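## Task

Somewhere in the six drawers of the two short, narrow three-drawer file cabinets lies the printed block. Move it onto the desk. When finished, all drawers in the room must be fully closed, both cabinets must remain roughly where they started, and the robot must not be tipped over or left leaning (either fails the task). Anything that stays in place only because the robot is holding it does not count.

## Robot and tools

Robot: a simulated Hello Robot Stretch 4, about 1.6 m tall, with one arm. It has an omni-wheel base (rim within 0.23 m of the base origin), a lift on a vertical mast, a telescoping arm that reaches forward, a three-joint wrist and a two-finger gripper. Cameras: head_camera, head_left_camera, head_right_camera (fisheye) and wrist_camera. A loose object may occasionally get nudged by something outside the robot.

Frames: the base frame sits on the floor under the base centre, x forward, y left, z up. hand_pose is reported in it: a point between the open fingertips; its printed value may be slightly off. With all wrist joints at 0 the hand axes line up with the base frame. The odometry frame is the base frame at the start of the scene; base_odometry counts wheel rotation only, so slipping shows up as travel. Heading runs -3.142 to 3.142, left positive.

Tool execute_actions: argument "actions" is a list holding one action or nothing (empty list just returns state and images). Argument "cameras" picks which images come back (omit, null or ["all"] for all; [] for none). An action contains "base", "joints" or both, plus optional "pace" ("slow", "default", "fast", "max") and "contact_limits"; or it contains only "end_of_arm": "enable_torque", which re-powers wrist or gripper motors that shut off. Motions in one action start together.
- base: exactly one relative move, an offset from where the base last reported itself: translate_m (metres, forward positive, -2 to 2), strafe_m (metres, left positive, -2 to 2) or rotate_rad (radians, counter-clockwise from above positive, -3.2 to 3.2). No turning during translate or strafe.
- joints: a dictionary by name of absolute targets (not offsets): lift_m 0 to 1.2 m; arm_m 0 to 0.55 m extension; wrist_yaw_rad -1.134 to 4.276 (0 forward, left positive, 3.14 stowed; above 3.4 the arm may block it); wrist_pitch_rad -1.117 to 4.259 (0 level, 1.57 pointing down); wrist_roll_rad -1.117 to 4.259 (positive is clockwise viewed from behind the gripper); gripper_m -0.038 to 0.141, fingertip gap in metres, negative means pressing together. Tolerances for done: lift and arm ±0.004, yaw and roll ±0.02, pitch ±0.05, gripper ±0.004. Out-of-range joint targets are clipped and reported; unknown keys or other bad values reject the whole call. Each action is capped at 15 s.
- contact_limits: only {"arm_m": value}, 0 (gentlest) to 0.75 (firmest), default 0.5; the arm stops on contact above that.
- Base speed by pace: 0.1/0.3/0.4/0.6 m/s and 1/2/3/4 rad/s; with the lift above 0.2 these drop, down to 0.3 m/s and 1 rad/s at 1.2 m.

A joint or the base omitted from an action may still be driving to an older target. If one call reports a stop, later motion calls in the same reply are skipped. To unfold the wrist at the start, send lift_m 0.4 with wrist_yaw_rad 0.

Tool wait: seconds 0 to 10; nothing new commanded; returns state and images. Tool zoom_image: camera name and region [x0, y0, x1, y1] in pixels of that camera's latest full image, at most 504 by 504. Tool finished_scene: scene number; ends the scene permanently and reports success, then gives the next task. Goals must be met and stable at that moment. The robot keeps holding the last command while you think.

Result lines: base_status and joint_status tell how the last action ended: done (for the base, the wheels turned the commanded amount even if slipping), off_target, contact_stop_at_<key> (something blocked it; that part goes slack and drops its target), limit_stop_at_<name> (built-in limit), time_out, torque_fault (a wrist or gripper motor overloaded, went limp; send enable_torque). limit_stop_at_tilt means a lean over 6 degrees: lift, arm and wheels go slack until it eases. limit_stop_at_own_body means a self-collision guard; move away from the body. on_its_own lists uncommanded things; its held at value is a target, not a position. lidar_m: 12 distances from the base origin, sector 1 ahead and going counter-clockwise (4 left, 7 behind, 10 right); "-" is nothing seen or closer than 0.25 m; sees from about 0.15 m up, misses glass and thin legs. wrist_depth_mm: 7x7 grid of median depths, 100 to 2000 mm, from top left. turned_by_wheels vs turned_by_imu differing by over about 0.1 rad means a collision or slip. base_tilt in degrees (forward, right positive) has a fixed offset up to about 1.5. motor_effort is percent of maximum, peak in brackets, with fixed bias and noise; wheel efforts positive mean turning right.

Gripping: command gripper_m below the object width; squeezing pulls it toward the wrist, opening pushes it out. Gripper reading and done do not prove a grasp; a clear change in gripper effort does. Fingertips pressed onto a surface may jam; raise the lift.

Avoid: driving or turning with over 1 kg held and arm_m above 0.2, especially fast; hard steady pushes or pulls with the gripper held high or with high contact limits (tipping risk); pressing the gripper into things with base or arm moves (torque faults); drops, slams and hard hits; shoving cabinets; leaving drawers ajar. Prefer efficient motion.

Each tool is called as name(argument=value, ...) on one line, values as JSON.

## Session

execute_actions(actions=[])

Scene clock: 0.00 s.
base_odometry: x=+0.000 y=+0.000 heading=+0.000 (m, m, rad; odometry frame)
turned_by_wheels: +0.000 (rad since the last result)
turned_by_imu: +0.000 (rad since the last result)
base_tilt: forward=+0.6 right=+0.1 (deg)
lidar_m: 1.12 0.82 0.83 0.98 2.77 1.46 0.90 0.80 1.66 1.02 0.93 0.94
base_status: not commanded
joint_positions: lift_m=+0.174 arm_m=+0.000 wrist_yaw_rad=+3.070 wrist_pitch_rad=+0.011 wrist_roll_rad=+0.008 gripper_m=+0.057
joint_status: not commanded
motor_effort: lift_m=+18 arm_m=-1 wrist_yaw_rad=+1 wrist_pitch_rad=-7 wrist_roll_rad=-1 gripper_m=-1 wheel_0=+0 wheel_1=+0 wheel_2=+0 (%)
hand_pose: x=-0.1103 y=+0.1079 z=+0.3493 quat_wxyz=(+0.036, -0.005, +0.004, +0.999) (m; base frame)
wrist_depth_mm: - 143 1229 1430 1808 - - / - 143 1118 1499 - - - / 107 142 233 1430 - - - / 121 144 1160 1430 - - - / 1182 1205 1098 1397 1708 - - / 1098 1042 203 1205 212 1229 1182 / 820 866 891 - 854 778 831
pictures: head_camera, head_left_camera, head_right_camera, wrist_camera
Images, in order (width x height): head_camera 420x560, head_left_camera 420x672, head_right_camera 420x672, wrist_camera 616x392.

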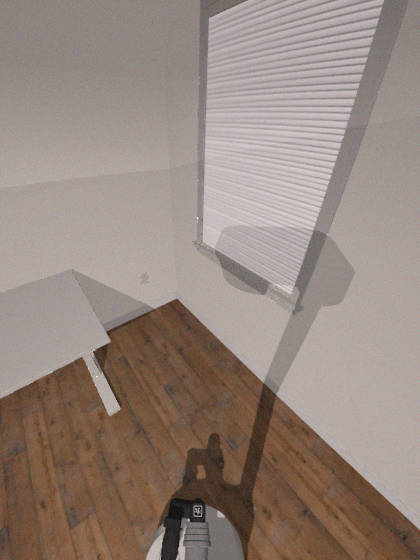

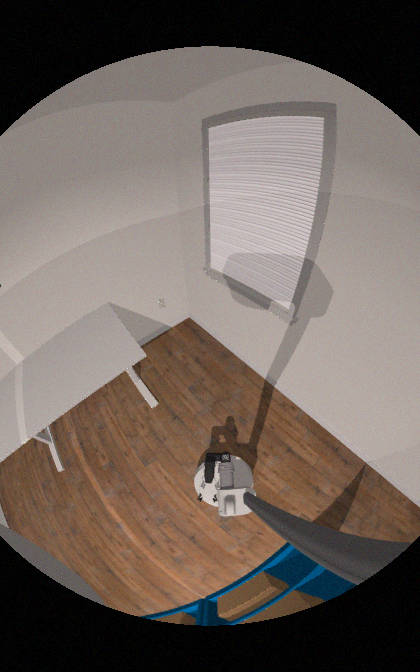

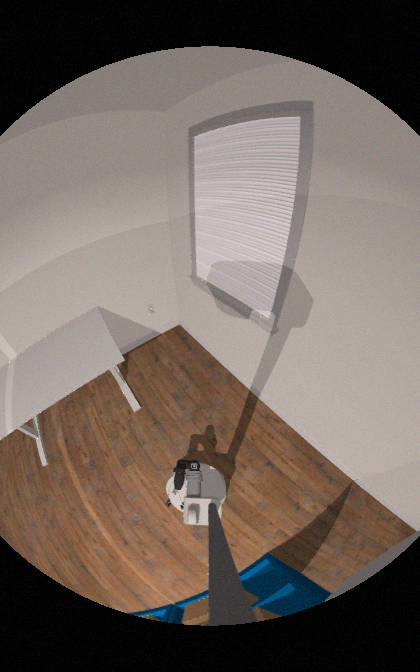

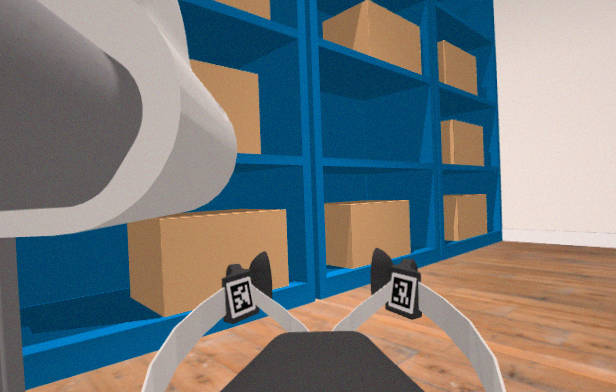

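execute_actions(actions=[{"base":{"rotate_rad":2.0}}])

Scene clock: 2.93 s.
base_odometry: x=+0.000 y=+0.000 heading=+2.000 (m, m, rad; odometry frame)
turned_by_wheels: +2.000 (rad since the last result)
turned_by_imu: +1.970 (rad since the last result)
base_tilt: forward=+0.6 right=+0.2 (deg)
lidar_m: 1.55 1.74 0.96 0.80 0.81 1.13 0.91 0.92 1.02 0.83 0.83 0.95
base_status: done
joint_positions: lift_m=+0.174 arm_m=+0.000 wrist_yaw_rad=+3.070 wrist_pitch_rad=+0.011 wrist_roll_rad=+0.008 gripper_m=+0.057
joint_status: not commanded
motor_effort: lift_m=+18(18) arm_m=-1(1) wrist_yaw_rad=+1(0) wrist_pitch_rad=-6(7) wrist_roll_rad=-1(1) gripper_m=-2(2) wheel_0=+1(6) wheel_1=+1(7) wheel_2=+2(9) (%)
hand_pose: x=-0.1103 y=+0.1079 z=+0.3493 quat_wxyz=(+0.036, -0.005, +0.004, +0.999) (m; base frame)
wrist_depth_mm: - 143 1078 1160 1281 1464 1537 / - 143 1078 1182 1308 1430 1618 / 108 142 234 1182 1281 1430 1576 / 121 144 1078 1182 1281 1430 1576 / 931 1008 1078 1182 1255 1430 1576 / 917 991 203 1138 212 1205 1182 / 904 866 891 - 854 778 831
pictures: head_camera, head_left_camera, head_right_camera, wrist_camera
Images, in order (width x height): head_camera 420x560, head_left_camera 420x672, head_right_camera 420x672, wrist_camera 616x392.

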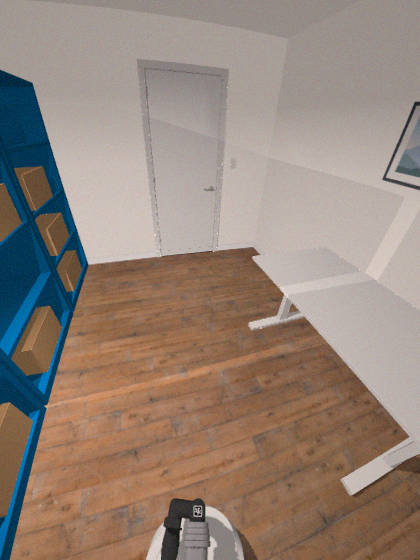

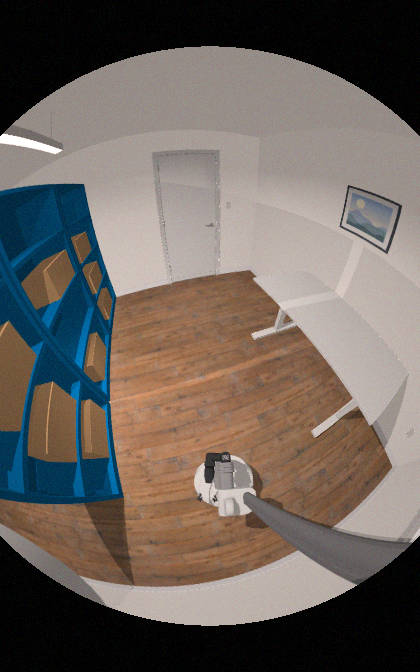

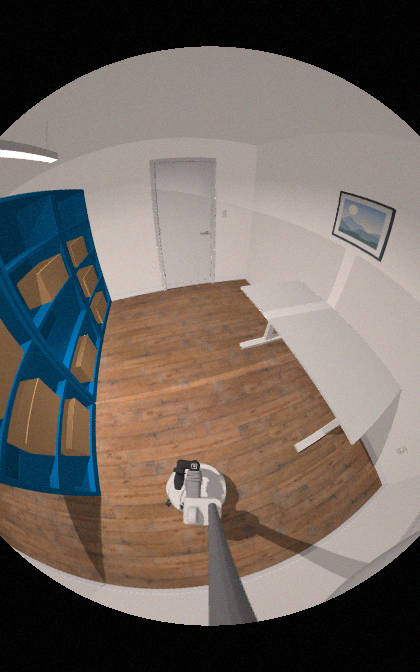

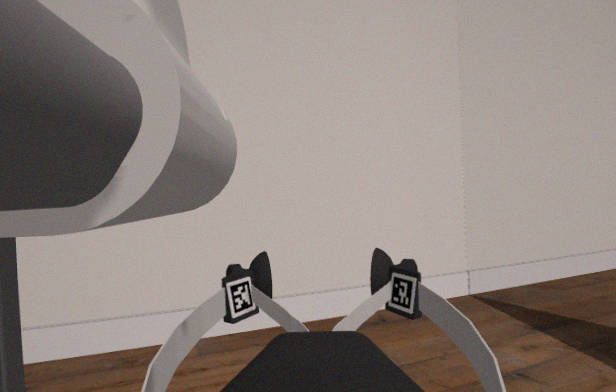

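execute_actions(actions=[{"base":{"rotate_rad":1.9}}])

Scene clock: 5.90 s.
base_odometry: x=+0.000 y=+0.000 heading=-2.383 (m, m, rad; odometry frame)
turned_by_wheels: +1.900 (rad since the last result)
turned_by_imu: +1.871 (rad since the last result)
base_tilt: forward=+0.7 right=+0.2 (deg)
lidar_m: 0.80 1.31 0.98 0.92 0.95 1.34 0.82 0.87 1.20 2.77 1.14 0.83
base_status: done
joint_positions: lift_m=+0.174 arm_m=+0.000 wrist_yaw_rad=+3.070 wrist_pitch_rad=+0.011 wrist_roll_rad=+0.008 gripper_m=+0.057
joint_status: not commanded
motor_effort: lift_m=+18(18) arm_m=-1(1) wrist_yaw_rad=+1(1) wrist_pitch_rad=-7(8) wrist_roll_rad=-1(1) gripper_m=-4(4) wheel_0=-2(6) wheel_1=-2(8) wheel_2=-1(4) (%)
hand_pose: x=-0.1103 y=+0.1079 z=+0.3493 quat_wxyz=(+0.036, -0.005, +0.004, +0.999) (m; base frame)
wrist_depth_mm: - 144 1756 1756 1756 1618 1118 / - 143 991 1808 1756 1708 1138 / 108 142 234 1756 1756 1661 1160 / 121 144 1308 1808 1808 1708 1160 / 1708 1708 1756 1756 1808 1708 1182 / 1397 1366 203 1182 213 1229 1078 / 904 878 878 - 854 778 831
pictures: head_camera, head_left_camera, head_right_camera, wrist_camera
Images, in order (width x height): head_camera 420x560, head_left_camera 420x672, head_right_camera 420x672, wrist_camera 616x392.

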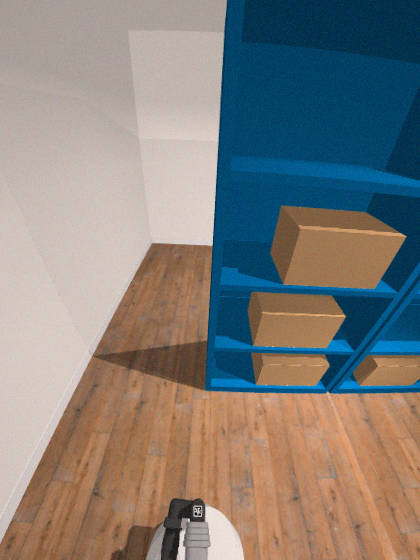

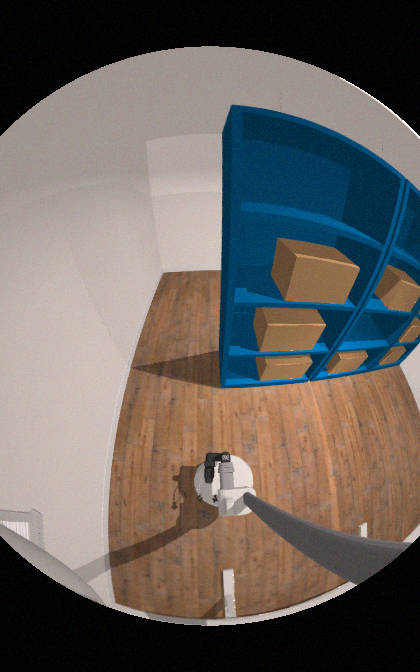

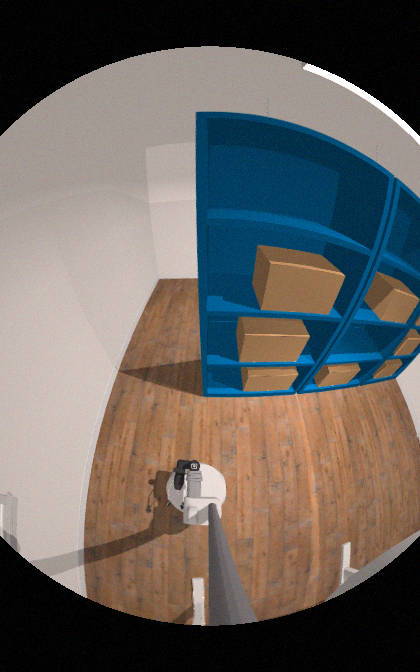

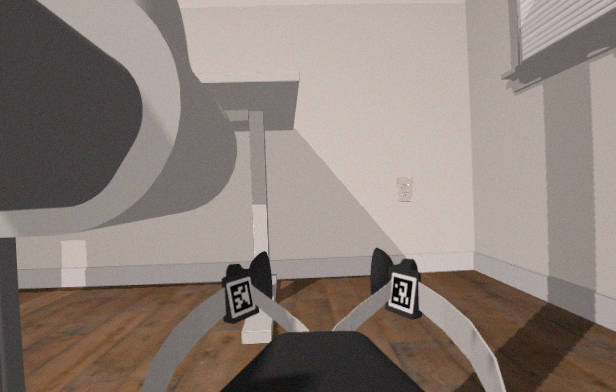

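execute_actions(actions=[{"base":{"strafe_m":0.47},"pace":"fast"}], cameras=[])

execute_actions(actions=[{"base":{"translate_m":0.9},"pace":"fast"}], cameras=["head_camera","head_right_camera"])

Scene clock: 9.90 s.
base_odometry: x=+0.323 y=-0.341 heading=-2.383 (m, m, rad; odometry frame)
turned_by_wheels: +0.000 (rad since the last result)
turned_by_imu: +0.001 (rad since the last result)
base_tilt: forward=+0.6 right=+0.1 (deg)
lidar_m: 1.76 0.66 0.48 0.46 0.49 0.63 1.42 0.90 1.20 3.07 1.14 0.96
base_status: done
joint_positions: lift_m=+0.174 arm_m=+0.000 wrist_yaw_rad=+3.070 wrist_pitch_rad=+0.011 wrist_roll_rad=+0.008 gripper_m=+0.057
joint_status: not commanded
motor_effort: lift_m=+18(18) arm_m=-1(1) wrist_yaw_rad=+0(1) wrist_pitch_rad=-6(7) wrist_roll_rad=-2(2) gripper_m=-3(3) wheel_0=+0(11) wheel_1=-1(11) wheel_2=-1(2) (%)
hand_pose: x=-0.1103 y=+0.1079 z=+0.3493 quat_wxyz=(+0.036, -0.005, +0.004, +0.999) (m; base frame)
wrist_depth_mm: - 143 1756 1808 1308 741 525 / - 143 1756 1756 1336 750 530 / 107 142 235 1756 1430 759 535 / 121 144 1756 1756 1464 768 544 / 1756 1708 1708 1808 1308 778 544 / 1366 1281 204 1205 213 723 549 / 904 878 891 - 854 661 549
pictures: none
No camera images: the call's "cameras" was empty. Leave "cameras" out to get every camera's image.

Scene clock: 13.50 s.
base_odometry: x=-0.330 y=-0.960 heading=-2.384 (m, m, rad; odometry frame)
turned_by_wheels: +0.000 (rad since the last result)
turned_by_imu: -0.004 (rad since the last result)
base_tilt: forward=+0.7 right=+0.2 (deg)
lidar_m: 1.72 0.63 0.47 0.44 0.48 0.67 1.76 1.78 2.44 0.46 0.49 2.32
base_status: done
joint_positions: lift_m=+0.174 arm_m=+0.000 wrist_yaw_rad=+3.070 wrist_pitch_rad=+0.011 wrist_roll_rad=+0.008 gripper_m=+0.057
joint_status: not commanded
motor_effort: lift_m=+18(18) arm_m=-1(1) wrist_yaw_rad=+1(0) wrist_pitch_rad=-6(5) wrist_roll_rad=-2(1) gripper_m=-2(3) wheel_0=+0(5) wheel_1=-1(6) wheel_2=+0(8) (%)
hand_pose: x=-0.1103 y=+0.1079 z=+0.3493 quat_wxyz=(+0.036, -0.005, +0.004, +0.999) (m; base frame)
wrist_depth_mm: - 143 - - 1308 707 504 / - 143 - - 1308 707 504 / 108 142 234 - 1366 723 517 / 121 144 - - 1397 732 521 / - - - - 1229 741 521 / 1366 1397 204 1182 212 699 525 / 904 866 891 - 842 634 525
pictures: head_camera, head_right_camera
Images, in order (width x height): head_camera 420x560, head_right_camera 420x672.

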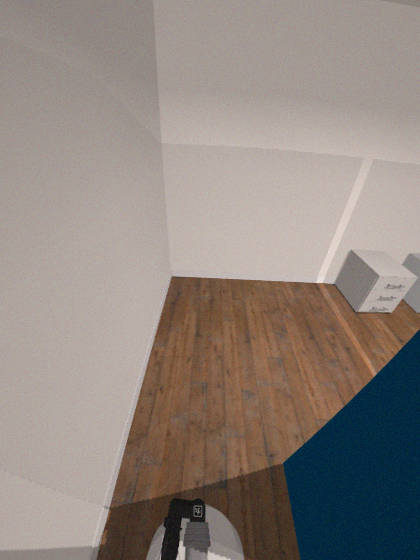

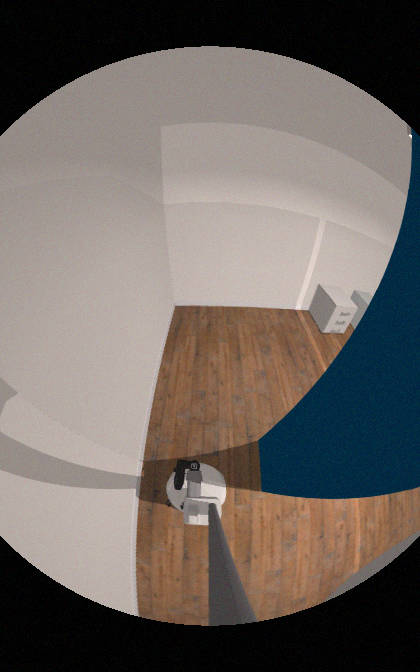

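execute_actions(actions=[{"base":{"translate_m":0.6},"pace":"fast"}], cameras=["head_right_camera"])

execute_actions(actions=[{"base":{"strafe_m":-0.9},"pace":"fast"}])

Scene clock: 18.33 s.
base_odometry: x=-0.766 y=-1.373 heading=-2.384 (m, m, rad; odometry frame)
turned_by_wheels: +0.000 (rad since the last result)
turned_by_imu: -0.003 (rad since the last result)
base_tilt: forward=+0.6 right=+0.2 (deg)
lidar_m: 1.65 0.64 0.45 0.44 0.48 0.65 1.86 0.70 0.53 0.75 1.96 1.72
base_status: done
joint_positions: lift_m=+0.174 arm_m=+0.000 wrist_yaw_rad=+3.070 wrist_pitch_rad=+0.011 wrist_roll_rad=+0.008 gripper_m=+0.057
joint_status: not commanded
motor_effort: lift_m=+18(18) arm_m=-1(1) wrist_yaw_rad=+1(1) wrist_pitch_rad=-6(5) wrist_roll_rad=-1(1) gripper_m=-3(4) wheel_0=+0(6) wheel_1=-1(8) wheel_2=+0(11) (%)
hand_pose: x=-0.1103 y=+0.1079 z=+0.3493 quat_wxyz=(+0.036, -0.005, +0.004, +0.999) (m; base frame)
wrist_depth_mm: - 143 - - 1255 683 492 / - 143 - - 1281 691 500 / 108 142 233 - 1336 707 500 / 121 144 - - 1366 715 508 / - - - - 1229 732 508 / 1397 1366 203 1205 213 683 512 / 904 878 878 - 854 634 512
pictures: head_right_camera
Images, in order (width x height): head_right_camera 420x672.

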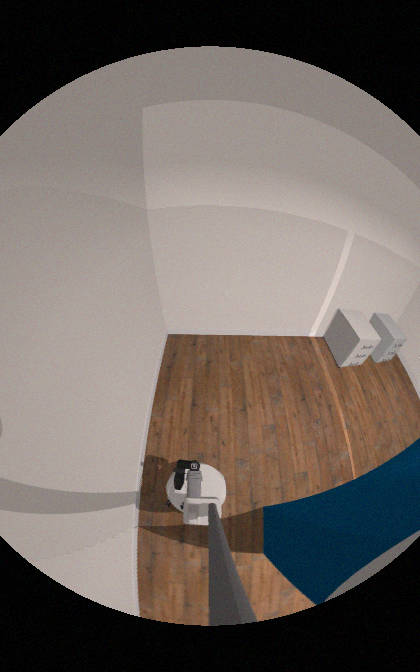

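Scene clock: 22.17 s.
base_odometry: x=-1.414 y=-0.726 heading=-2.516 (m, m, rad; odometry frame)
turned_by_wheels: -0.132 (rad since the last result)
turned_by_imu: -0.267 (rad since the last result)
base_tilt: forward=+0.7 right=+0.2 (deg)
lidar_m: 1.55 1.60 1.53 1.31 1.30 0.25 0.25 0.25 0.25 0.42 2.05 1.30
base_status: strafe_m contact_stop (by the wheels' count: -0.913 of -0.900)
joint_positions: lift_m=+0.174 arm_m=+0.000 wrist_yaw_rad=+3.070 wrist_pitch_rad=+0.011 wrist_roll_rad=+0.008 gripper_m=+0.057
joint_status: not commanded
on_its_own: the wheels are slack since a contact_stop
motor_effort: lift_m=+18(19) arm_m=+0(1) wrist_yaw_rad=+1(9) wrist_pitch_rad=-6(8) wrist_roll_rad=-1(0) gripper_m=-3(3) wheel_0=+0(19) wheel_1=+0(34) wheel_2=+0(32) (%)
hand_pose: x=-0.1106 y=+0.1079 z=+0.3493 quat_wxyz=(+0.036, -0.005, +0.004, +0.999) (m; base frame)
wrist_depth_mm: - 143 359 387 418 1618 1308 / - 142 357 384 418 1576 1308 / 108 142 233 384 418 1618 1336 / 121 144 357 387 415 1618 1308 / 314 334 355 387 415 1576 1308 / 314 334 203 382 212 1118 1182 / 315 329 355 - 421 445 842
pictures: head_camera, head_left_camera, head_right_camera, wrist_camera
Images, in order (width x height): head_camera 420x560, head_left_camera 420x672, head_right_camera 420x672, wrist_camera 616x392.

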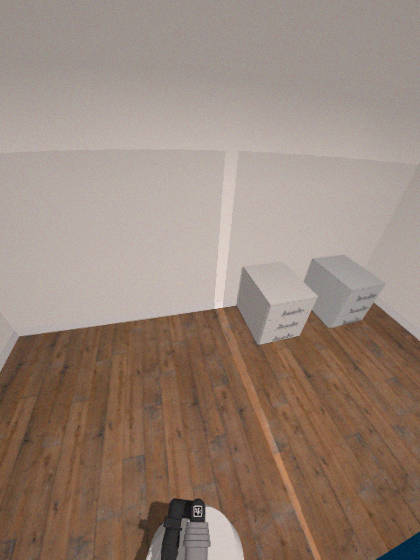

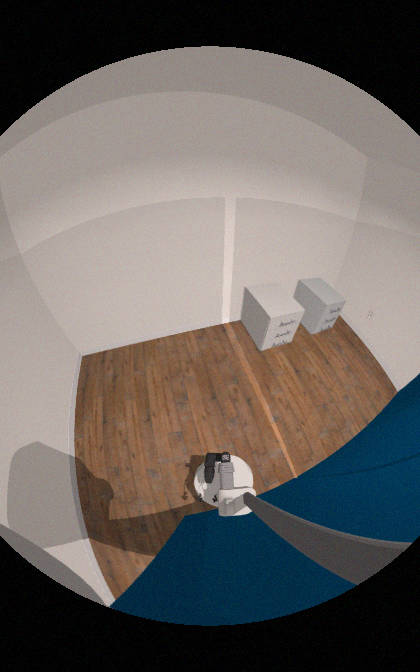

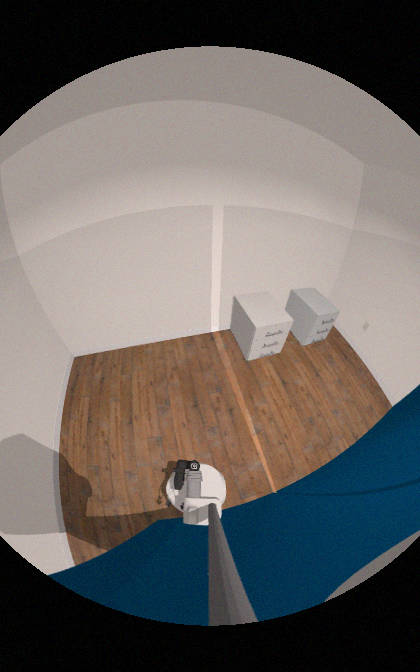

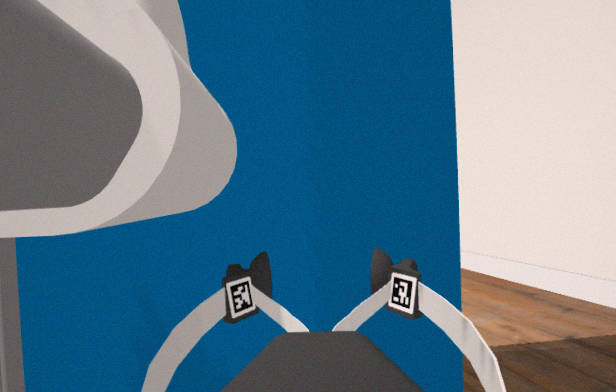

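execute_actions(actions=[{"base":{"translate_m":0.25}}], cameras=[])

execute_actions(actions=[{"base":{"rotate_rad":0.28},"joints":{"lift_m":0.4,"wrist_yaw_rad":0,"gripper_m":0.12}}], cameras=[])

execute_actions(actions=[{"base":{"strafe_m":-0.7}}])

Scene clock: 26.00 s.
base_odometry: x=-1.617 y=-0.873 heading=-2.516 (m, m, rad; odometry frame)
turned_by_wheels: +0.000 (rad since the last result)
turned_by_imu: -0.001 (rad since the last result)
base_tilt: forward=+0.6 right=+0.2 (deg)
lidar_m: 1.36 1.38 1.59 1.37 1.38 0.51 0.45 0.44 0.52 0.91 1.69 1.09
base_status: done
joint_positions: lift_m=+0.174 arm_m=+0.000 wrist_yaw_rad=+3.070 wrist_pitch_rad=+0.011 wrist_roll_rad=+0.008 gripper_m=+0.057
joint_status: not commanded
motor_effort: lift_m=+18(18) arm_m=+0(0) wrist_yaw_rad=+0(0) wrist_pitch_rad=-6(5) wrist_roll_rad=-1(1) gripper_m=-2(2) wheel_0=+0(5) wheel_1=+0(6) wheel_2=+0(7) (%)
hand_pose: x=-0.1106 y=+0.1079 z=+0.3493 quat_wxyz=(+0.036, -0.005, +0.004, +0.999) (m; base frame)
wrist_depth_mm: - 143 591 640 - 1756 1366 / - 143 597 640 - 1708 1336 / 107 142 233 640 - 1756 1397 / 121 144 591 640 691 1756 1366 / 521 554 591 647 676 1708 1397 / 521 554 203 627 212 1205 1182 / 525 544 591 - 788 788 831
pictures: none
No camera images: the call's "cameras" was empty. Leave "cameras" out to get every camera's image.

Scene clock: 28.37 s.
base_odometry: x=-1.617 y=-0.873 heading=-2.236 (m, m, rad; odometry frame)
turned_by_wheels: +0.280 (rad since the last result)
turned_by_imu: +0.276 (rad since the last result)
base_tilt: forward=+0.6 right=+0.2 (deg)
lidar_m: 1.35 1.43 1.43 1.37 1.44 0.47 0.44 0.46 0.67 1.92 1.12 1.08
base_status: done
joint_positions: lift_m=+0.400 arm_m=+0.000 wrist_yaw_rad=+0.000 wrist_pitch_rad=+0.011 wrist_roll_rad=+0.008 gripper_m=+0.120
joint_status: all done
motor_effort: lift_m=+20(18) arm_m=+0(0) wrist_yaw_rad=-1(6) wrist_pitch_rad=-7(6) wrist_roll_rad=-1(1) gripper_m=+1(2) wheel_0=-1(5) wheel_1=-2(6) wheel_2=+1(2) (%)
hand_pose: x=+0.4594 y=-0.0873 z=+0.5748 quat_wxyz=(+1.000, +0.004, +0.006, +0.000) (m; base frame)
wrist_depth_mm: 1205 1205 1160 1160 1160 1138 1138 / 1205 1205 1182 1160 1138 1138 1138 / 1229 1205 1160 1182 1138 1138 1138 / 1205 1205 1182 1160 1160 1160 1138 / 1205 1205 1205 1160 1160 1160 946 / 1229 1205 1182 1182 1182 1138 960 / 1205 1205 1205 - 1160 1160 976
pictures: none
No camera images: the call's "cameras" was empty. Leave "cameras" out to get every camera's image.

Scene clock: 32.03 s.
base_odometry: x=-2.168 y=-0.441 heading=-2.236 (m, m, rad; odometry frame)
turned_by_wheels: +0.000 (rad since the last result)
turned_by_imu: +0.000 (rad since the last result)
base_tilt: forward=+0.6 right=+0.2 (deg)
lidar_m: 0.78 1.42 1.98 2.06 0.67 0.46 0.46 0.47 0.70 1.65 1.15 0.79
base_status: done
joint_positions: lift_m=+0.400 arm_m=+0.000 wrist_yaw_rad=+0.000 wrist_pitch_rad=+0.011 wrist_roll_rad=+0.008 gripper_m=+0.120
joint_status: not commanded
motor_effort: lift_m=+20(20) arm_m=+0(0) wrist_yaw_rad=+0(0) wrist_pitch_rad=-7(6) wrist_roll_rad=-1(1) gripper_m=-1(1) wheel_0=+1(8) wheel_1=+2(8) wheel_2=+1(0) (%)
hand_pose: x=+0.4594 y=-0.0874 z=+0.5748 quat_wxyz=(+1.000, +0.004, +0.006, +0.000) (m; base frame)
wrist_depth_mm: 1182 1160 1160 1138 1160 1138 1118 / 1182 1182 1160 1138 1138 1138 1138 / 1205 1182 1182 1160 1138 1118 1118 / 1205 1182 1182 1160 1138 1160 1160 / 1205 1182 1160 778 615 585 991 / 1205 1205 1182 585 574 580 976 / 1205 1182 1160 - 580 580 946
pictures: head_camera, head_left_camera, head_right_camera, wrist_camera
Images, in order (width x height): head_camera 420x560, head_left_camera 420x672, head_right_camera 420x672, wrist_camera 616x392.

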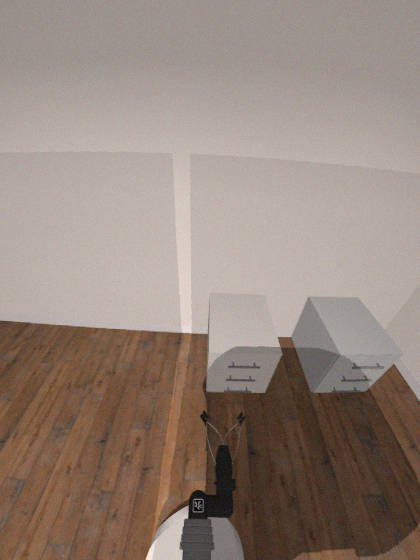

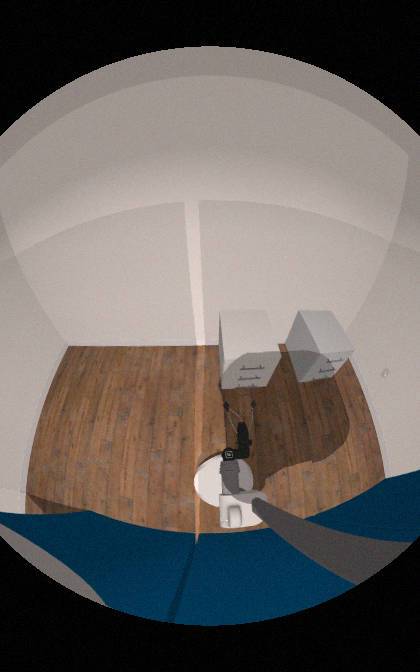

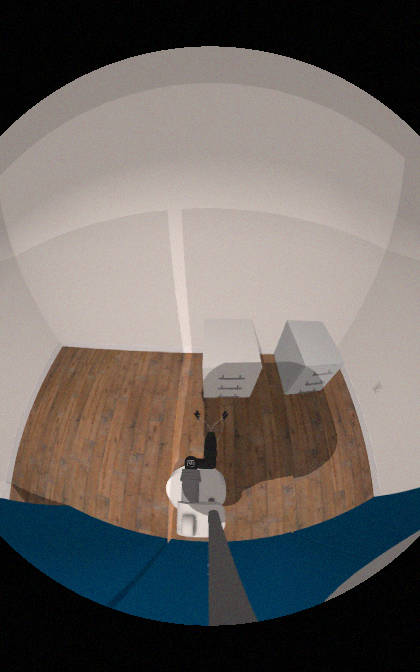

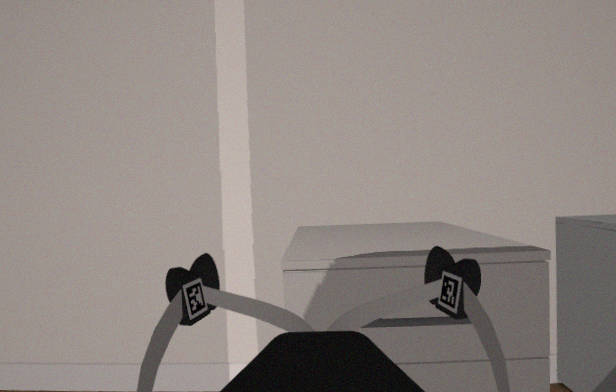

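execute_actions(actions=[{"base":{"rotate_rad":-0.04},"joints":{"lift_m":0.27,"gripper_m":0.07}}], cameras=[])

execute_actions(actions=[{"base":{"strafe_m":-0.137}}], cameras=["head_camera","wrist_camera"])

Scene clock: 39.30 s.
base_odometry: x=-2.168 y=-0.441 heading=-2.276 (m, m, rad; odometry frame)
turned_by_wheels: -0.040 (rad since the last result)
turned_by_imu: -0.039 (rad since the last result)
base_tilt: forward=+0.6 right=+0.2 (deg)
lidar_m: 0.79 1.40 1.89 2.06 0.70 0.48 0.44 0.48 0.65 1.66 1.16 0.79
base_status: done
joint_positions: lift_m=+0.270 arm_m=+0.000 wrist_yaw_rad=+0.000 wrist_pitch_rad=+0.011 wrist_roll_rad=+0.008 gripper_m=+0.070
joint_status: all done
motor_effort: lift_m=+16(20) arm_m=+0(0) wrist_yaw_rad=+1(0) wrist_pitch_rad=-6(6) wrist_roll_rad=-1(1) gripper_m=-2(2) wheel_0=+1(3) wheel_1=+0(5) wheel_2=+0(5) (%)
hand_pose: x=+0.4594 y=-0.0874 z=+0.4452 quat_wxyz=(+1.000, +0.004, +0.006, +0.000) (m; base frame)
wrist_depth_mm: 1160 1138 1160 1160 1160 1160 1138 / 1182 1138 1138 1160 1160 1160 1160 / 1160 1182 1160 1160 1160 1160 1138 / 1160 1160 1182 585 585 591 991 / 1160 1160 1160 585 591 591 1008 / 1160 1160 197 585 193 591 1008 / 1118 1025 1078 - 585 591 931
pictures: none
No camera images: the call's "cameras" was empty. Leave "cameras" out to get every camera's image.

Scene clock: 40.97 s.
base_odometry: x=-2.272 y=-0.352 heading=-2.276 (m, m, rad; odometry frame)
turned_by_wheels: +0.000 (rad since the last result)
turned_by_imu: +0.000 (rad since the last result)
base_tilt: forward=+0.7 right=+0.2 (deg)
lidar_m: 0.75 1.38 1.88 2.20 0.67 0.48 0.45 0.48 0.65 1.51 1.14 0.83
base_status: done
joint_positions: lift_m=+0.270 arm_m=+0.000 wrist_yaw_rad=+0.000 wrist_pitch_rad=+0.011 wrist_roll_rad=+0.008 gripper_m=+0.070
joint_status: not commanded
motor_effort: lift_m=+16(16) arm_m=+0(0) wrist_yaw_rad=+1(0) wrist_pitch_rad=-6(7) wrist_roll_rad=-1(1) gripper_m=-1(3) wheel_0=-1(7) wheel_1=+0(8) wheel_2=+0(2) (%)
hand_pose: x=+0.4594 y=-0.0874 z=+0.4452 quat_wxyz=(+1.000, +0.004, +0.006, +0.000) (m; base frame)
wrist_depth_mm: 1160 1160 1138 1160 1160 1160 1160 / 1160 1160 1160 1160 1160 1182 1182 / 1160 1160 1138 1160 1160 1160 1160 / 1160 1160 591 585 597 1182 798 / 1160 1182 585 597 597 1160 809 / 1182 1160 197 591 193 1042 820 / 1118 1025 597 - 603 960 831
pictures: head_camera, wrist_camera
Images, in order (width x height): head_camera 420x560, wrist_camera 616x392.

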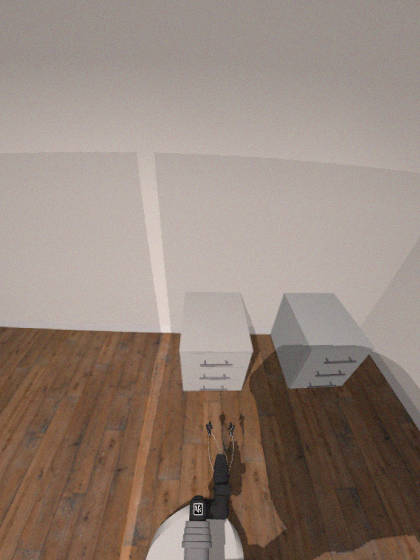

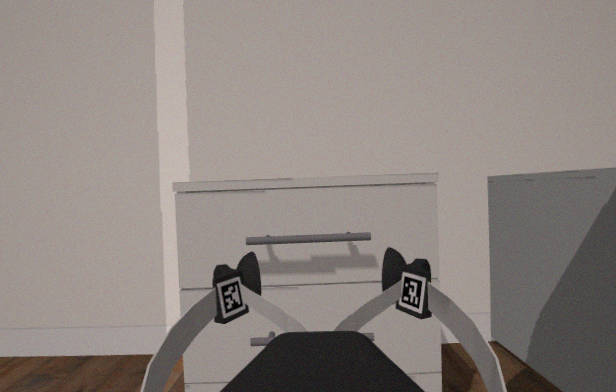

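execute_actions(actions=[{"joints":{"lift_m":0.245,"arm_m":0.2,"wrist_roll_rad":1.57}}], cameras=["head_camera","wrist_camera"])

Scene clock: 44.80 s.
base_odometry: x=-2.272 y=-0.352 heading=-2.276 (m, m, rad; odometry frame)
turned_by_wheels: +0.000 (rad since the last result)
turned_by_imu: +0.000 (rad since the last result)
base_tilt: forward=+0.7 right=+0.2 (deg)
lidar_m: 0.77 1.38 1.93 2.19 0.68 0.48 0.45 0.45 0.63 1.50 1.13 0.84
base_status: not commanded
joint_positions: lift_m=+0.245 arm_m=+0.199 wrist_yaw_rad=+0.000 wrist_pitch_rad=+0.011 wrist_roll_rad=+1.570 gripper_m=+0.070
joint_status: all done
motor_effort: lift_m=+15(16) arm_m=+5(6) wrist_yaw_rad=+0(1) wrist_pitch_rad=-6(6) wrist_roll_rad=-1(5) gripper_m=-3(2) wheel_0=-1(1) wheel_1=+0(0) wheel_2=+0(0) (%)
hand_pose: x=+0.6585 y=-0.0874 z=+0.4202 quat_wxyz=(+0.707, +0.707, +0.004, -0.004) (m; base frame)
wrist_depth_mm: 1008 991 976 976 960 878 615 / 991 991 991 397 394 389 389 / 991 976 960 394 392 387 387 / 976 991 960 392 389 384 384 / 991 976 976 387 384 384 382 / 976 976 198 387 195 379 377 / 976 976 946 - 379 379 375
pictures: head_camera, wrist_camera
Images, in order (width x height): head_camera 420x560, wrist_camera 616x392.

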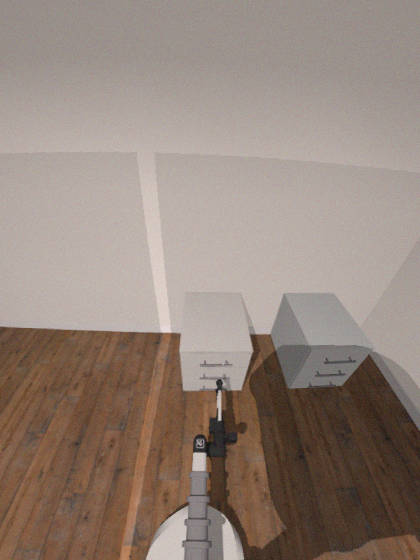

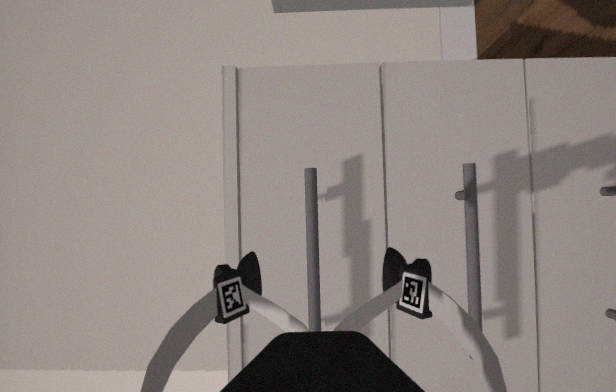

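execute_actions(actions=[{"joints":{"lift_m":0.251,"arm_m":0.34},"contact_limits":{"arm_m":0.2}}], cameras=["wrist_camera"])

Scene clock: 48.70 s.
base_odometry: x=-2.272 y=-0.352 heading=-2.276 (m, m, rad; odometry frame)
turned_by_wheels: +0.000 (rad since the last result)
turned_by_imu: +0.000 (rad since the last result)
base_tilt: forward=+0.6 right=+0.2 (deg)
lidar_m: 0.77 1.41 1.90 2.20 0.66 0.49 0.44 0.47 0.65 1.51 1.15 0.84
base_status: not commanded
joint_positions: lift_m=+0.251 arm_m=+0.339 wrist_yaw_rad=+0.000 wrist_pitch_rad=+0.011 wrist_roll_rad=+1.570 gripper_m=+0.070
joint_status: all done
motor_effort: lift_m=+21(20) arm_m=+5(6) wrist_yaw_rad=+1(1) wrist_pitch_rad=-6(4) wrist_roll_rad=-1(0) gripper_m=-3(1) wheel_0=+0(1) wheel_1=+0(0) wheel_2=+0(0) (%)
contact_limits: arm_m 0.2
hand_pose: x=+0.7984 y=-0.0874 z=+0.4258 quat_wxyz=(+0.707, +0.707, +0.004, -0.004) (m; base frame)
wrist_depth_mm: 842 842 257 255 253 251 250 / 842 854 255 253 252 250 248 / 842 842 254 252 250 248 246 / 842 831 253 250 249 247 245 / 842 820 251 249 248 246 243 / 842 831 196 247 195 244 242 / 831 820 249 - 245 243 241
pictures: wrist_camera
Images, in order (width x height): wrist_camera 616x392.

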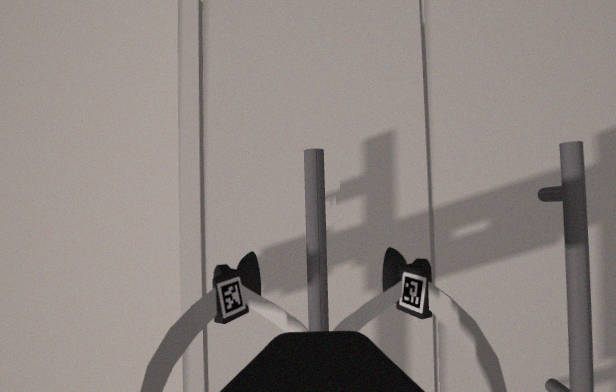

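execute_actions(actions=[{"joints":{"gripper_m":-0.025}}], cameras=["wrist_camera"])

execute_actions(actions=[{"joints":{"arm_m":0.02}}], cameras=["wrist_camera","head_camera"])

Scene clock: 52.07 s.
base_odometry: x=-2.272 y=-0.352 heading=-2.276 (m, m, rad; odometry frame)
turned_by_wheels: +0.000 (rad since the last result)
turned_by_imu: +0.000 (rad since the last result)
base_tilt: forward=+0.6 right=+0.2 (deg)
lidar_m: 0.76 1.39 1.90 2.20 0.68 0.48 0.45 0.46 0.65 1.50 1.14 0.82
base_status: not commanded
joint_positions: lift_m=+0.251 arm_m=+0.339 wrist_yaw_rad=+0.000 wrist_pitch_rad=+0.009 wrist_roll_rad=+1.570 gripper_m=-0.024
joint_status: all done
motor_effort: lift_m=+19(20) arm_m=+3(5) wrist_yaw_rad=-1(2) wrist_pitch_rad=+0(6) wrist_roll_rad=-1(0) gripper_m=-18(19) wheel_0=+0(1) wheel_1=+0(0) wheel_2=+1(0) (%)
hand_pose: x=+0.7988 y=-0.0873 z=+0.4264 quat_wxyz=(+0.707, +0.707, +0.003, -0.003) (m; base frame)
wrist_depth_mm: 842 842 248 246 244 251 249 / 842 842 247 244 242 249 248 / 842 842 245 242 241 247 246 / 842 842 243 240 240 246 244 / 842 831 241 239 237 244 243 / 831 831 183 207 182 242 241 / 831 831 239 - 234 241 240
pictures: wrist_camera
Images, in order (width x height): wrist_camera 616x392.

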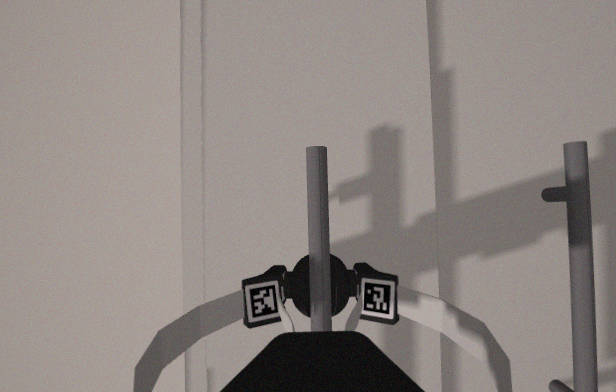

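Scene clock: 54.13 s.
base_odometry: x=-2.272 y=-0.352 heading=-2.277 (m, m, rad; odometry frame)
turned_by_wheels: -0.001 (rad since the last result)
turned_by_imu: -0.001 (rad since the last result)
base_tilt: forward=+0.7 right=+0.2 (deg)
lidar_m: 0.44 1.40 1.88 2.20 0.67 0.48 0.44 0.47 0.65 1.52 1.12 0.50
base_status: not commanded
joint_positions: lift_m=+0.251 arm_m=+0.021 wrist_yaw_rad=-0.017 wrist_pitch_rad=+0.010 wrist_roll_rad=+1.570 gripper_m=-0.024
joint_status: all done
on_its_own: wrist_yaw_rad is at rest, and its effort (+47) is outside its rest range (-13 to +13)
motor_effort: lift_m=+20(20) arm_m=-5(9) wrist_yaw_rad=+47(49) wrist_pitch_rad=-3(3) wrist_roll_rad=-1(1) gripper_m=-17(20) wheel_0=-6(6) wheel_1=-2(2) wheel_2=-5(6) (%)
hand_pose: x=+0.4788 y=-0.0922 z=+0.4261 quat_wxyz=(+0.707, +0.707, -0.002, -0.010) (m; base frame)
wrist_depth_mm: 1205 1205 252 249 248 891 634 / 1205 1182 249 247 245 931 634 / 1182 1182 246 244 243 574 569 / 1182 1182 243 242 239 569 569 / 1182 1182 241 240 237 564 559 / 1160 1160 183 203 183 559 554 / 1160 1138 236 - 233 549 549
pictures: head_camera, wrist_camera
Images, in order (width x height): head_camera 420x560, wrist_camera 616x392.

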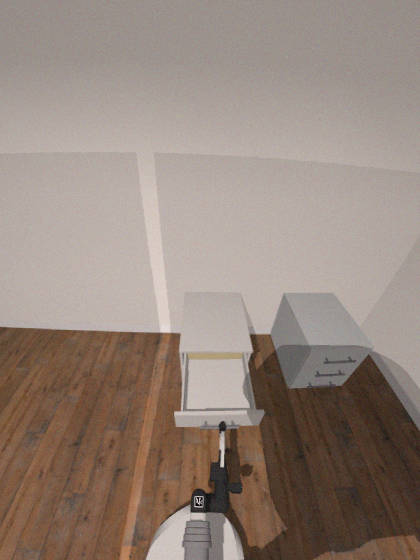

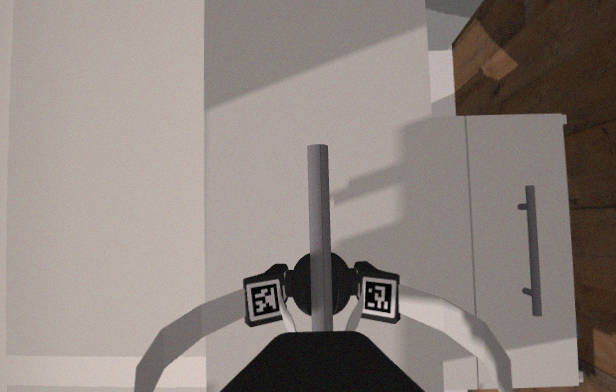

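zoom_image(camera="head_camera", region=[150, 320, 290, 450])

Region (150, 320, 290, 450) of head_camera's 420x560 image, scaled by 3.600, with more detail than that image has; it fills the top 468 rows of this view, and the rest is white.

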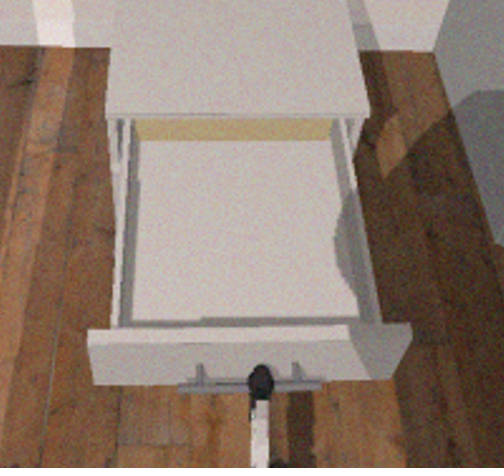

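execute_actions(actions=[{"joints":{"arm_m":0.352},"contact_limits":{"arm_m":0.25}}], cameras=[])

execute_actions(actions=[{"joints":{"gripper_m":0.07}}], cameras=[])

Scene clock: 59.83 s.
base_odometry: x=-2.272 y=-0.352 heading=-2.276 (m, m, rad; odometry frame)
turned_by_wheels: +0.001 (rad since the last result)
turned_by_imu: +0.001 (rad since the last result)
base_tilt: forward=+0.6 right=+0.2 (deg)
lidar_m: 0.76 1.40 1.90 2.19 0.68 0.47 0.45 0.47 0.65 1.52 1.15 0.84
base_status: not commanded
joint_positions: lift_m=+0.251 arm_m=+0.351 wrist_yaw_rad=-0.001 wrist_pitch_rad=+0.009 wrist_roll_rad=+1.570 gripper_m=-0.025
joint_status: all done
motor_effort: lift_m=+19(20) arm_m=+8(7) wrist_yaw_rad=+5(50) wrist_pitch_rad=+0(4) wrist_roll_rad=-1(2) gripper_m=-13(19) wheel_0=+1(6) wheel_1=-1(2) wheel_2=-2(6) (%)
contact_limits: arm_m 0.25
hand_pose: x=+0.8099 y=-0.0878 z=+0.4265 quat_wxyz=(+0.707, +0.707, +0.003, -0.004) (m; base frame)
wrist_depth_mm: 831 831 246 243 243 238 237 / 842 831 245 242 241 239 236 / 842 831 242 240 238 236 236 / 820 831 241 239 237 235 234 / 820 831 239 237 236 234 233 / 820 809 183 202 182 233 231 / 820 820 237 - 232 231 230
pictures: none
No camera images: the call's "cameras" was empty. Leave "cameras" out to get every camera's image.

Scene clock: 61.50 s.
base_odometry: x=-2.272 y=-0.352 heading=-2.276 (m, m, rad; odometry frame)
turned_by_wheels: +0.000 (rad since the last result)
turned_by_imu: +0.000 (rad since the last result)
base_tilt: forward=+0.6 right=+0.2 (deg)
lidar_m: 0.77 1.41 1.90 2.19 0.65 0.49 0.44 0.47 0.63 1.52 1.14 0.84
base_status: not commanded
joint_positions: lift_m=+0.251 arm_m=+0.351 wrist_yaw_rad=-0.005 wrist_pitch_rad=+0.009 wrist_roll_rad=+1.570 gripper_m=+0.070
joint_status: all done
on_its_own: wrist_yaw_rad is at rest, and its effort (+16) is outside its rest range (-13 to +13)
motor_effort: lift_m=+20(19) arm_m=+7(7) wrist_yaw_rad=+16(16) wrist_pitch_rad=+1(1) wrist_roll_rad=-1(0) gripper_m=+0(16) wheel_0=+3(3) wheel_1=+0(1) wheel_2=-5(6) (%)
hand_pose: x=+0.8097 y=-0.0889 z=+0.4265 quat_wxyz=(+0.707, +0.707, +0.001, -0.005) (m; base frame)
wrist_depth_mm: 854 842 247 245 243 241 239 / 854 831 246 244 241 239 238 / 831 820 243 242 240 238 236 / 831 820 242 239 238 236 235 / 820 831 240 237 236 235 234 / 820 820 237 202 186 233 231 / 820 809 236 - 233 230 230
pictures: none
No camera images: the call's "cameras" was empty. Leave "cameras" out to get every camera's image.

Closed. Retract, realign, next drawer.

execute_actions(actions=[{"joints":{"arm_m":0.27}}], cameras=[])

execute_actions(actions=[{"base":{"rotate_rad":0.03},"joints":{"lift_m":0.101}}], cameras=["wrist_camera"])

Scene clock: 63.77 s.
base_odometry: x=-2.272 y=-0.352 heading=-2.276 (m, m, rad; odometry frame)
turned_by_wheels: +0.000 (rad since the last result)
turned_by_imu: +0.000 (rad since the last result)
base_tilt: forward=+0.7 right=+0.2 (deg)
lidar_m: 0.76 1.38 1.91 2.20 0.67 0.47 0.45 0.48 0.62 1.51 1.14 0.82
base_status: not commanded
joint_positions: lift_m=+0.251 arm_m=+0.271 wrist_yaw_rad=+0.000 wrist_pitch_rad=+0.011 wrist_roll_rad=+1.570 gripper_m=+0.070
joint_status: all done
motor_effort: lift_m=+20(20) arm_m=-5(5) wrist_yaw_rad=+1(15) wrist_pitch_rad=-6(7) wrist_roll_rad=-1(2) gripper_m=-1(2) wheel_0=+2(3) wheel_1=+0(0) wheel_2=-1(5) (%)
hand_pose: x=+0.7303 y=-0.0874 z=+0.4258 quat_wxyz=(+0.707, +0.707, +0.004, -0.004) (m; base frame)
wrist_depth_mm: 931 917 917 904 891 788 580 / 917 917 324 322 320 319 317 / 917 917 324 322 319 317 317 / 904 904 324 319 317 315 312 / 904 904 320 319 315 312 310 / 904 891 197 315 195 310 309 / 904 891 327 - 310 307 307
pictures: none
No camera images: the call's "cameras" was empty. Leave "cameras" out to get every camera's image.

Scene clock: 65.47 s.
base_odometry: x=-2.272 y=-0.352 heading=-2.245 (m, m, rad; odometry frame)
turned_by_wheels: +0.030 (rad since the last result)
turned_by_imu: +0.030 (rad since the last result)
base_tilt: forward=+0.7 right=+0.2 (deg)
lidar_m: 0.76 1.42 1.97 2.21 0.64 0.47 0.44 0.48 0.68 1.53 1.11 0.83
base_status: done
joint_positions: lift_m=+0.101 arm_m=+0.271 wrist_yaw_rad=+0.000 wrist_pitch_rad=+0.011 wrist_roll_rad=+1.570 gripper_m=+0.070
joint_status: all done
motor_effort: lift_m=+15(18) arm_m=-5(5) wrist_yaw_rad=+1(1) wrist_pitch_rad=-7(6) wrist_roll_rad=-2(1) gripper_m=-2(2) wheel_0=-1(4) wheel_1=+0(4) wheel_2=+2(5) (%)
hand_pose: x=+0.7303 y=-0.0874 z=+0.2761 quat_wxyz=(+0.707, +0.707, +0.004, -0.004) (m; base frame)
wrist_depth_mm: 322 320 319 315 315 310 309 / 322 319 317 314 312 310 310 / 320 320 317 315 314 310 307 / 322 319 317 315 312 309 309 / 320 317 317 314 312 309 307 / 320 319 197 283 196 307 307 / 320 317 315 - 310 309 307
pictures: wrist_camera
Images, in order (width x height): wrist_camera 616x392.

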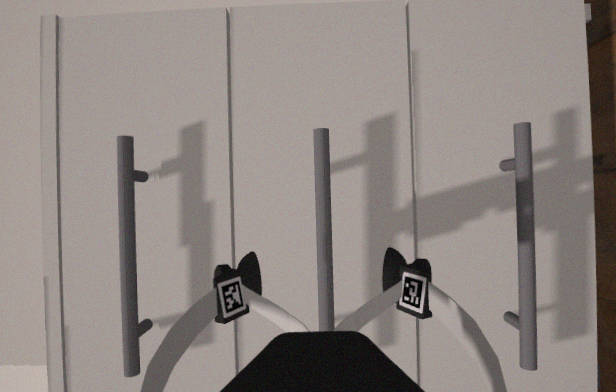

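execute_actions(actions=[{"joints":{"arm_m":0.335,"lift_m":0.097},"contact_limits":{"arm_m":0.2}}], cameras=[])

execute_actions(actions=[{"joints":{"gripper_m":-0.025}}], cameras=[])

execute_actions(actions=[{"joints":{"arm_m":0.02}}], cameras=["wrist_camera","head_camera"])

zoom_image(camera="head_camera", region=[150, 320, 290, 460])

Scene clock: 68.53 s.
base_odometry: x=-2.272 y=-0.352 heading=-2.246 (m, m, rad; odometry frame)
turned_by_wheels: +0.000 (rad since the last result)
turned_by_imu: +0.000 (rad since the last result)
base_tilt: forward=+0.7 right=+0.2 (deg)
lidar_m: 0.76 1.42 1.95 2.20 0.67 0.48 0.46 0.48 0.67 1.52 1.11 0.85
base_status: not commanded
joint_positions: lift_m=+0.097 arm_m=+0.334 wrist_yaw_rad=+0.000 wrist_pitch_rad=+0.011 wrist_roll_rad=+1.570 gripper_m=+0.070
joint_status: all done
motor_effort: lift_m=+16(14) arm_m=+5(7) wrist_yaw_rad=+0(0) wrist_pitch_rad=-7(6) wrist_roll_rad=-1(1) gripper_m=-2(3) wheel_0=-1(1) wheel_1=+0(1) wheel_2=+2(1) (%)
contact_limits: arm_m 0.2
hand_pose: x=+0.7935 y=-0.0874 z=+0.2721 quat_wxyz=(+0.707, +0.707, +0.004, -0.004) (m; base frame)
wrist_depth_mm: 258 255 254 252 250 248 247 / 257 255 253 252 250 248 247 / 256 255 252 250 250 247 246 / 256 254 252 251 249 247 246 / 256 254 252 250 249 247 246 / 255 253 198 250 195 246 245 / 255 253 251 - 247 246 244
pictures: none
No camera images: the call's "cameras" was empty. Leave "cameras" out to get every camera's image.

Scene clock: 70.20 s.
base_odometry: x=-2.272 y=-0.352 heading=-2.246 (m, m, rad; odometry frame)
turned_by_wheels: +0.000 (rad since the last result)
turned_by_imu: +0.000 (rad since the last result)
base_tilt: forward=+0.7 right=+0.2 (deg)
lidar_m: 0.77 1.42 1.97 2.20 0.65 0.47 0.45 0.49 0.69 1.51 1.09 0.83
base_status: not commanded
joint_positions: lift_m=+0.097 arm_m=+0.334 wrist_yaw_rad=+0.001 wrist_pitch_rad=+0.011 wrist_roll_rad=+1.570 gripper_m=-0.024
joint_status: all done
motor_effort: lift_m=+16(16) arm_m=+3(5) wrist_yaw_rad=-2(4) wrist_pitch_rad=-4(6) wrist_roll_rad=-1(1) gripper_m=-19(18) wheel_0=-1(1) wheel_1=+0(0) wheel_2=+2(1) (%)
hand_pose: x=+0.7939 y=-0.0872 z=+0.2724 quat_wxyz=(+0.707, +0.707, +0.004, -0.003) (m; base frame)
wrist_depth_mm: 257 254 244 244 241 247 246 / 257 253 245 243 240 247 246 / 255 254 244 242 240 247 245 / 255 253 243 242 239 246 245 / 255 253 243 241 239 246 245 / 256 253 183 214 183 245 244 / 254 254 243 - 238 246 245
pictures: none
No camera images: the call's "cameras" was empty. Leave "cameras" out to get every camera's image.

Scene clock: 72.27 s.
base_odometry: x=-2.272 y=-0.352 heading=-2.246 (m, m, rad; odometry frame)
turned_by_wheels: +0.000 (rad since the last result)
turned_by_imu: +0.000 (rad since the last result)
base_tilt: forward=+0.7 right=+0.2 (deg)
lidar_m: 0.47 1.42 1.97 2.18 0.65 0.46 0.45 0.47 0.66 1.51 1.10 0.49
base_status: not commanded
joint_positions: lift_m=+0.097 arm_m=+0.021 wrist_yaw_rad=-0.003 wrist_pitch_rad=+0.012 wrist_roll_rad=+1.570 gripper_m=-0.024
joint_status: all done
motor_effort: lift_m=+16(16) arm_m=-5(9) wrist_yaw_rad=+9(9) wrist_pitch_rad=-7(6) wrist_roll_rad=-1(1) gripper_m=-18(21) wheel_0=-1(1) wheel_1=+0(0) wheel_2=+1(2) (%)
hand_pose: x=+0.4800 y=-0.0882 z=+0.2721 quat_wxyz=(+0.707, +0.707, +0.003, -0.005) (m; base frame)
wrist_depth_mm: 1160 1160 245 242 241 580 404 / 1160 1160 244 242 241 559 402 / 1160 1160 243 241 239 564 407 / 1160 1160 243 242 238 564 407 / 1160 1160 243 240 239 559 413 / 1160 1160 183 204 183 530 413 / 1160 1138 240 - 237 559 415
pictures: head_camera, wrist_camera
Images, in order (width x height): head_camera 420x560, wrist_camera 616x392.

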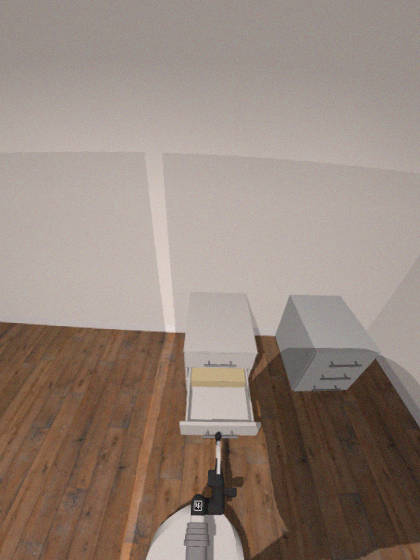

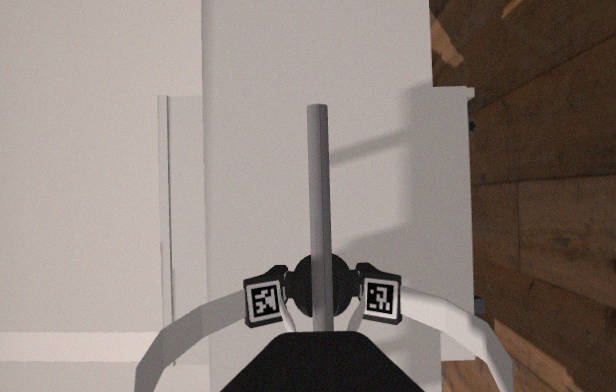

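Region (150, 320, 290, 460) of head_camera's 420x560 image, scaled by 3.600, with more detail than that image has.

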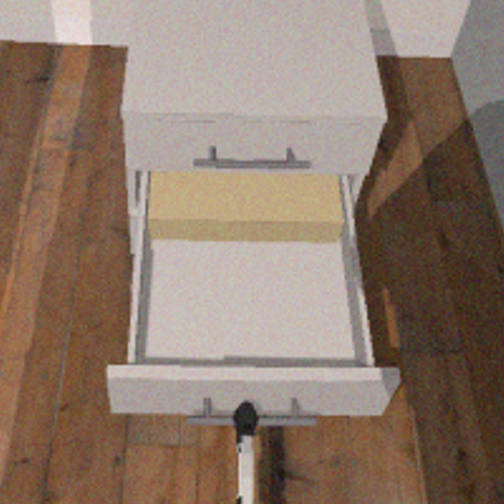

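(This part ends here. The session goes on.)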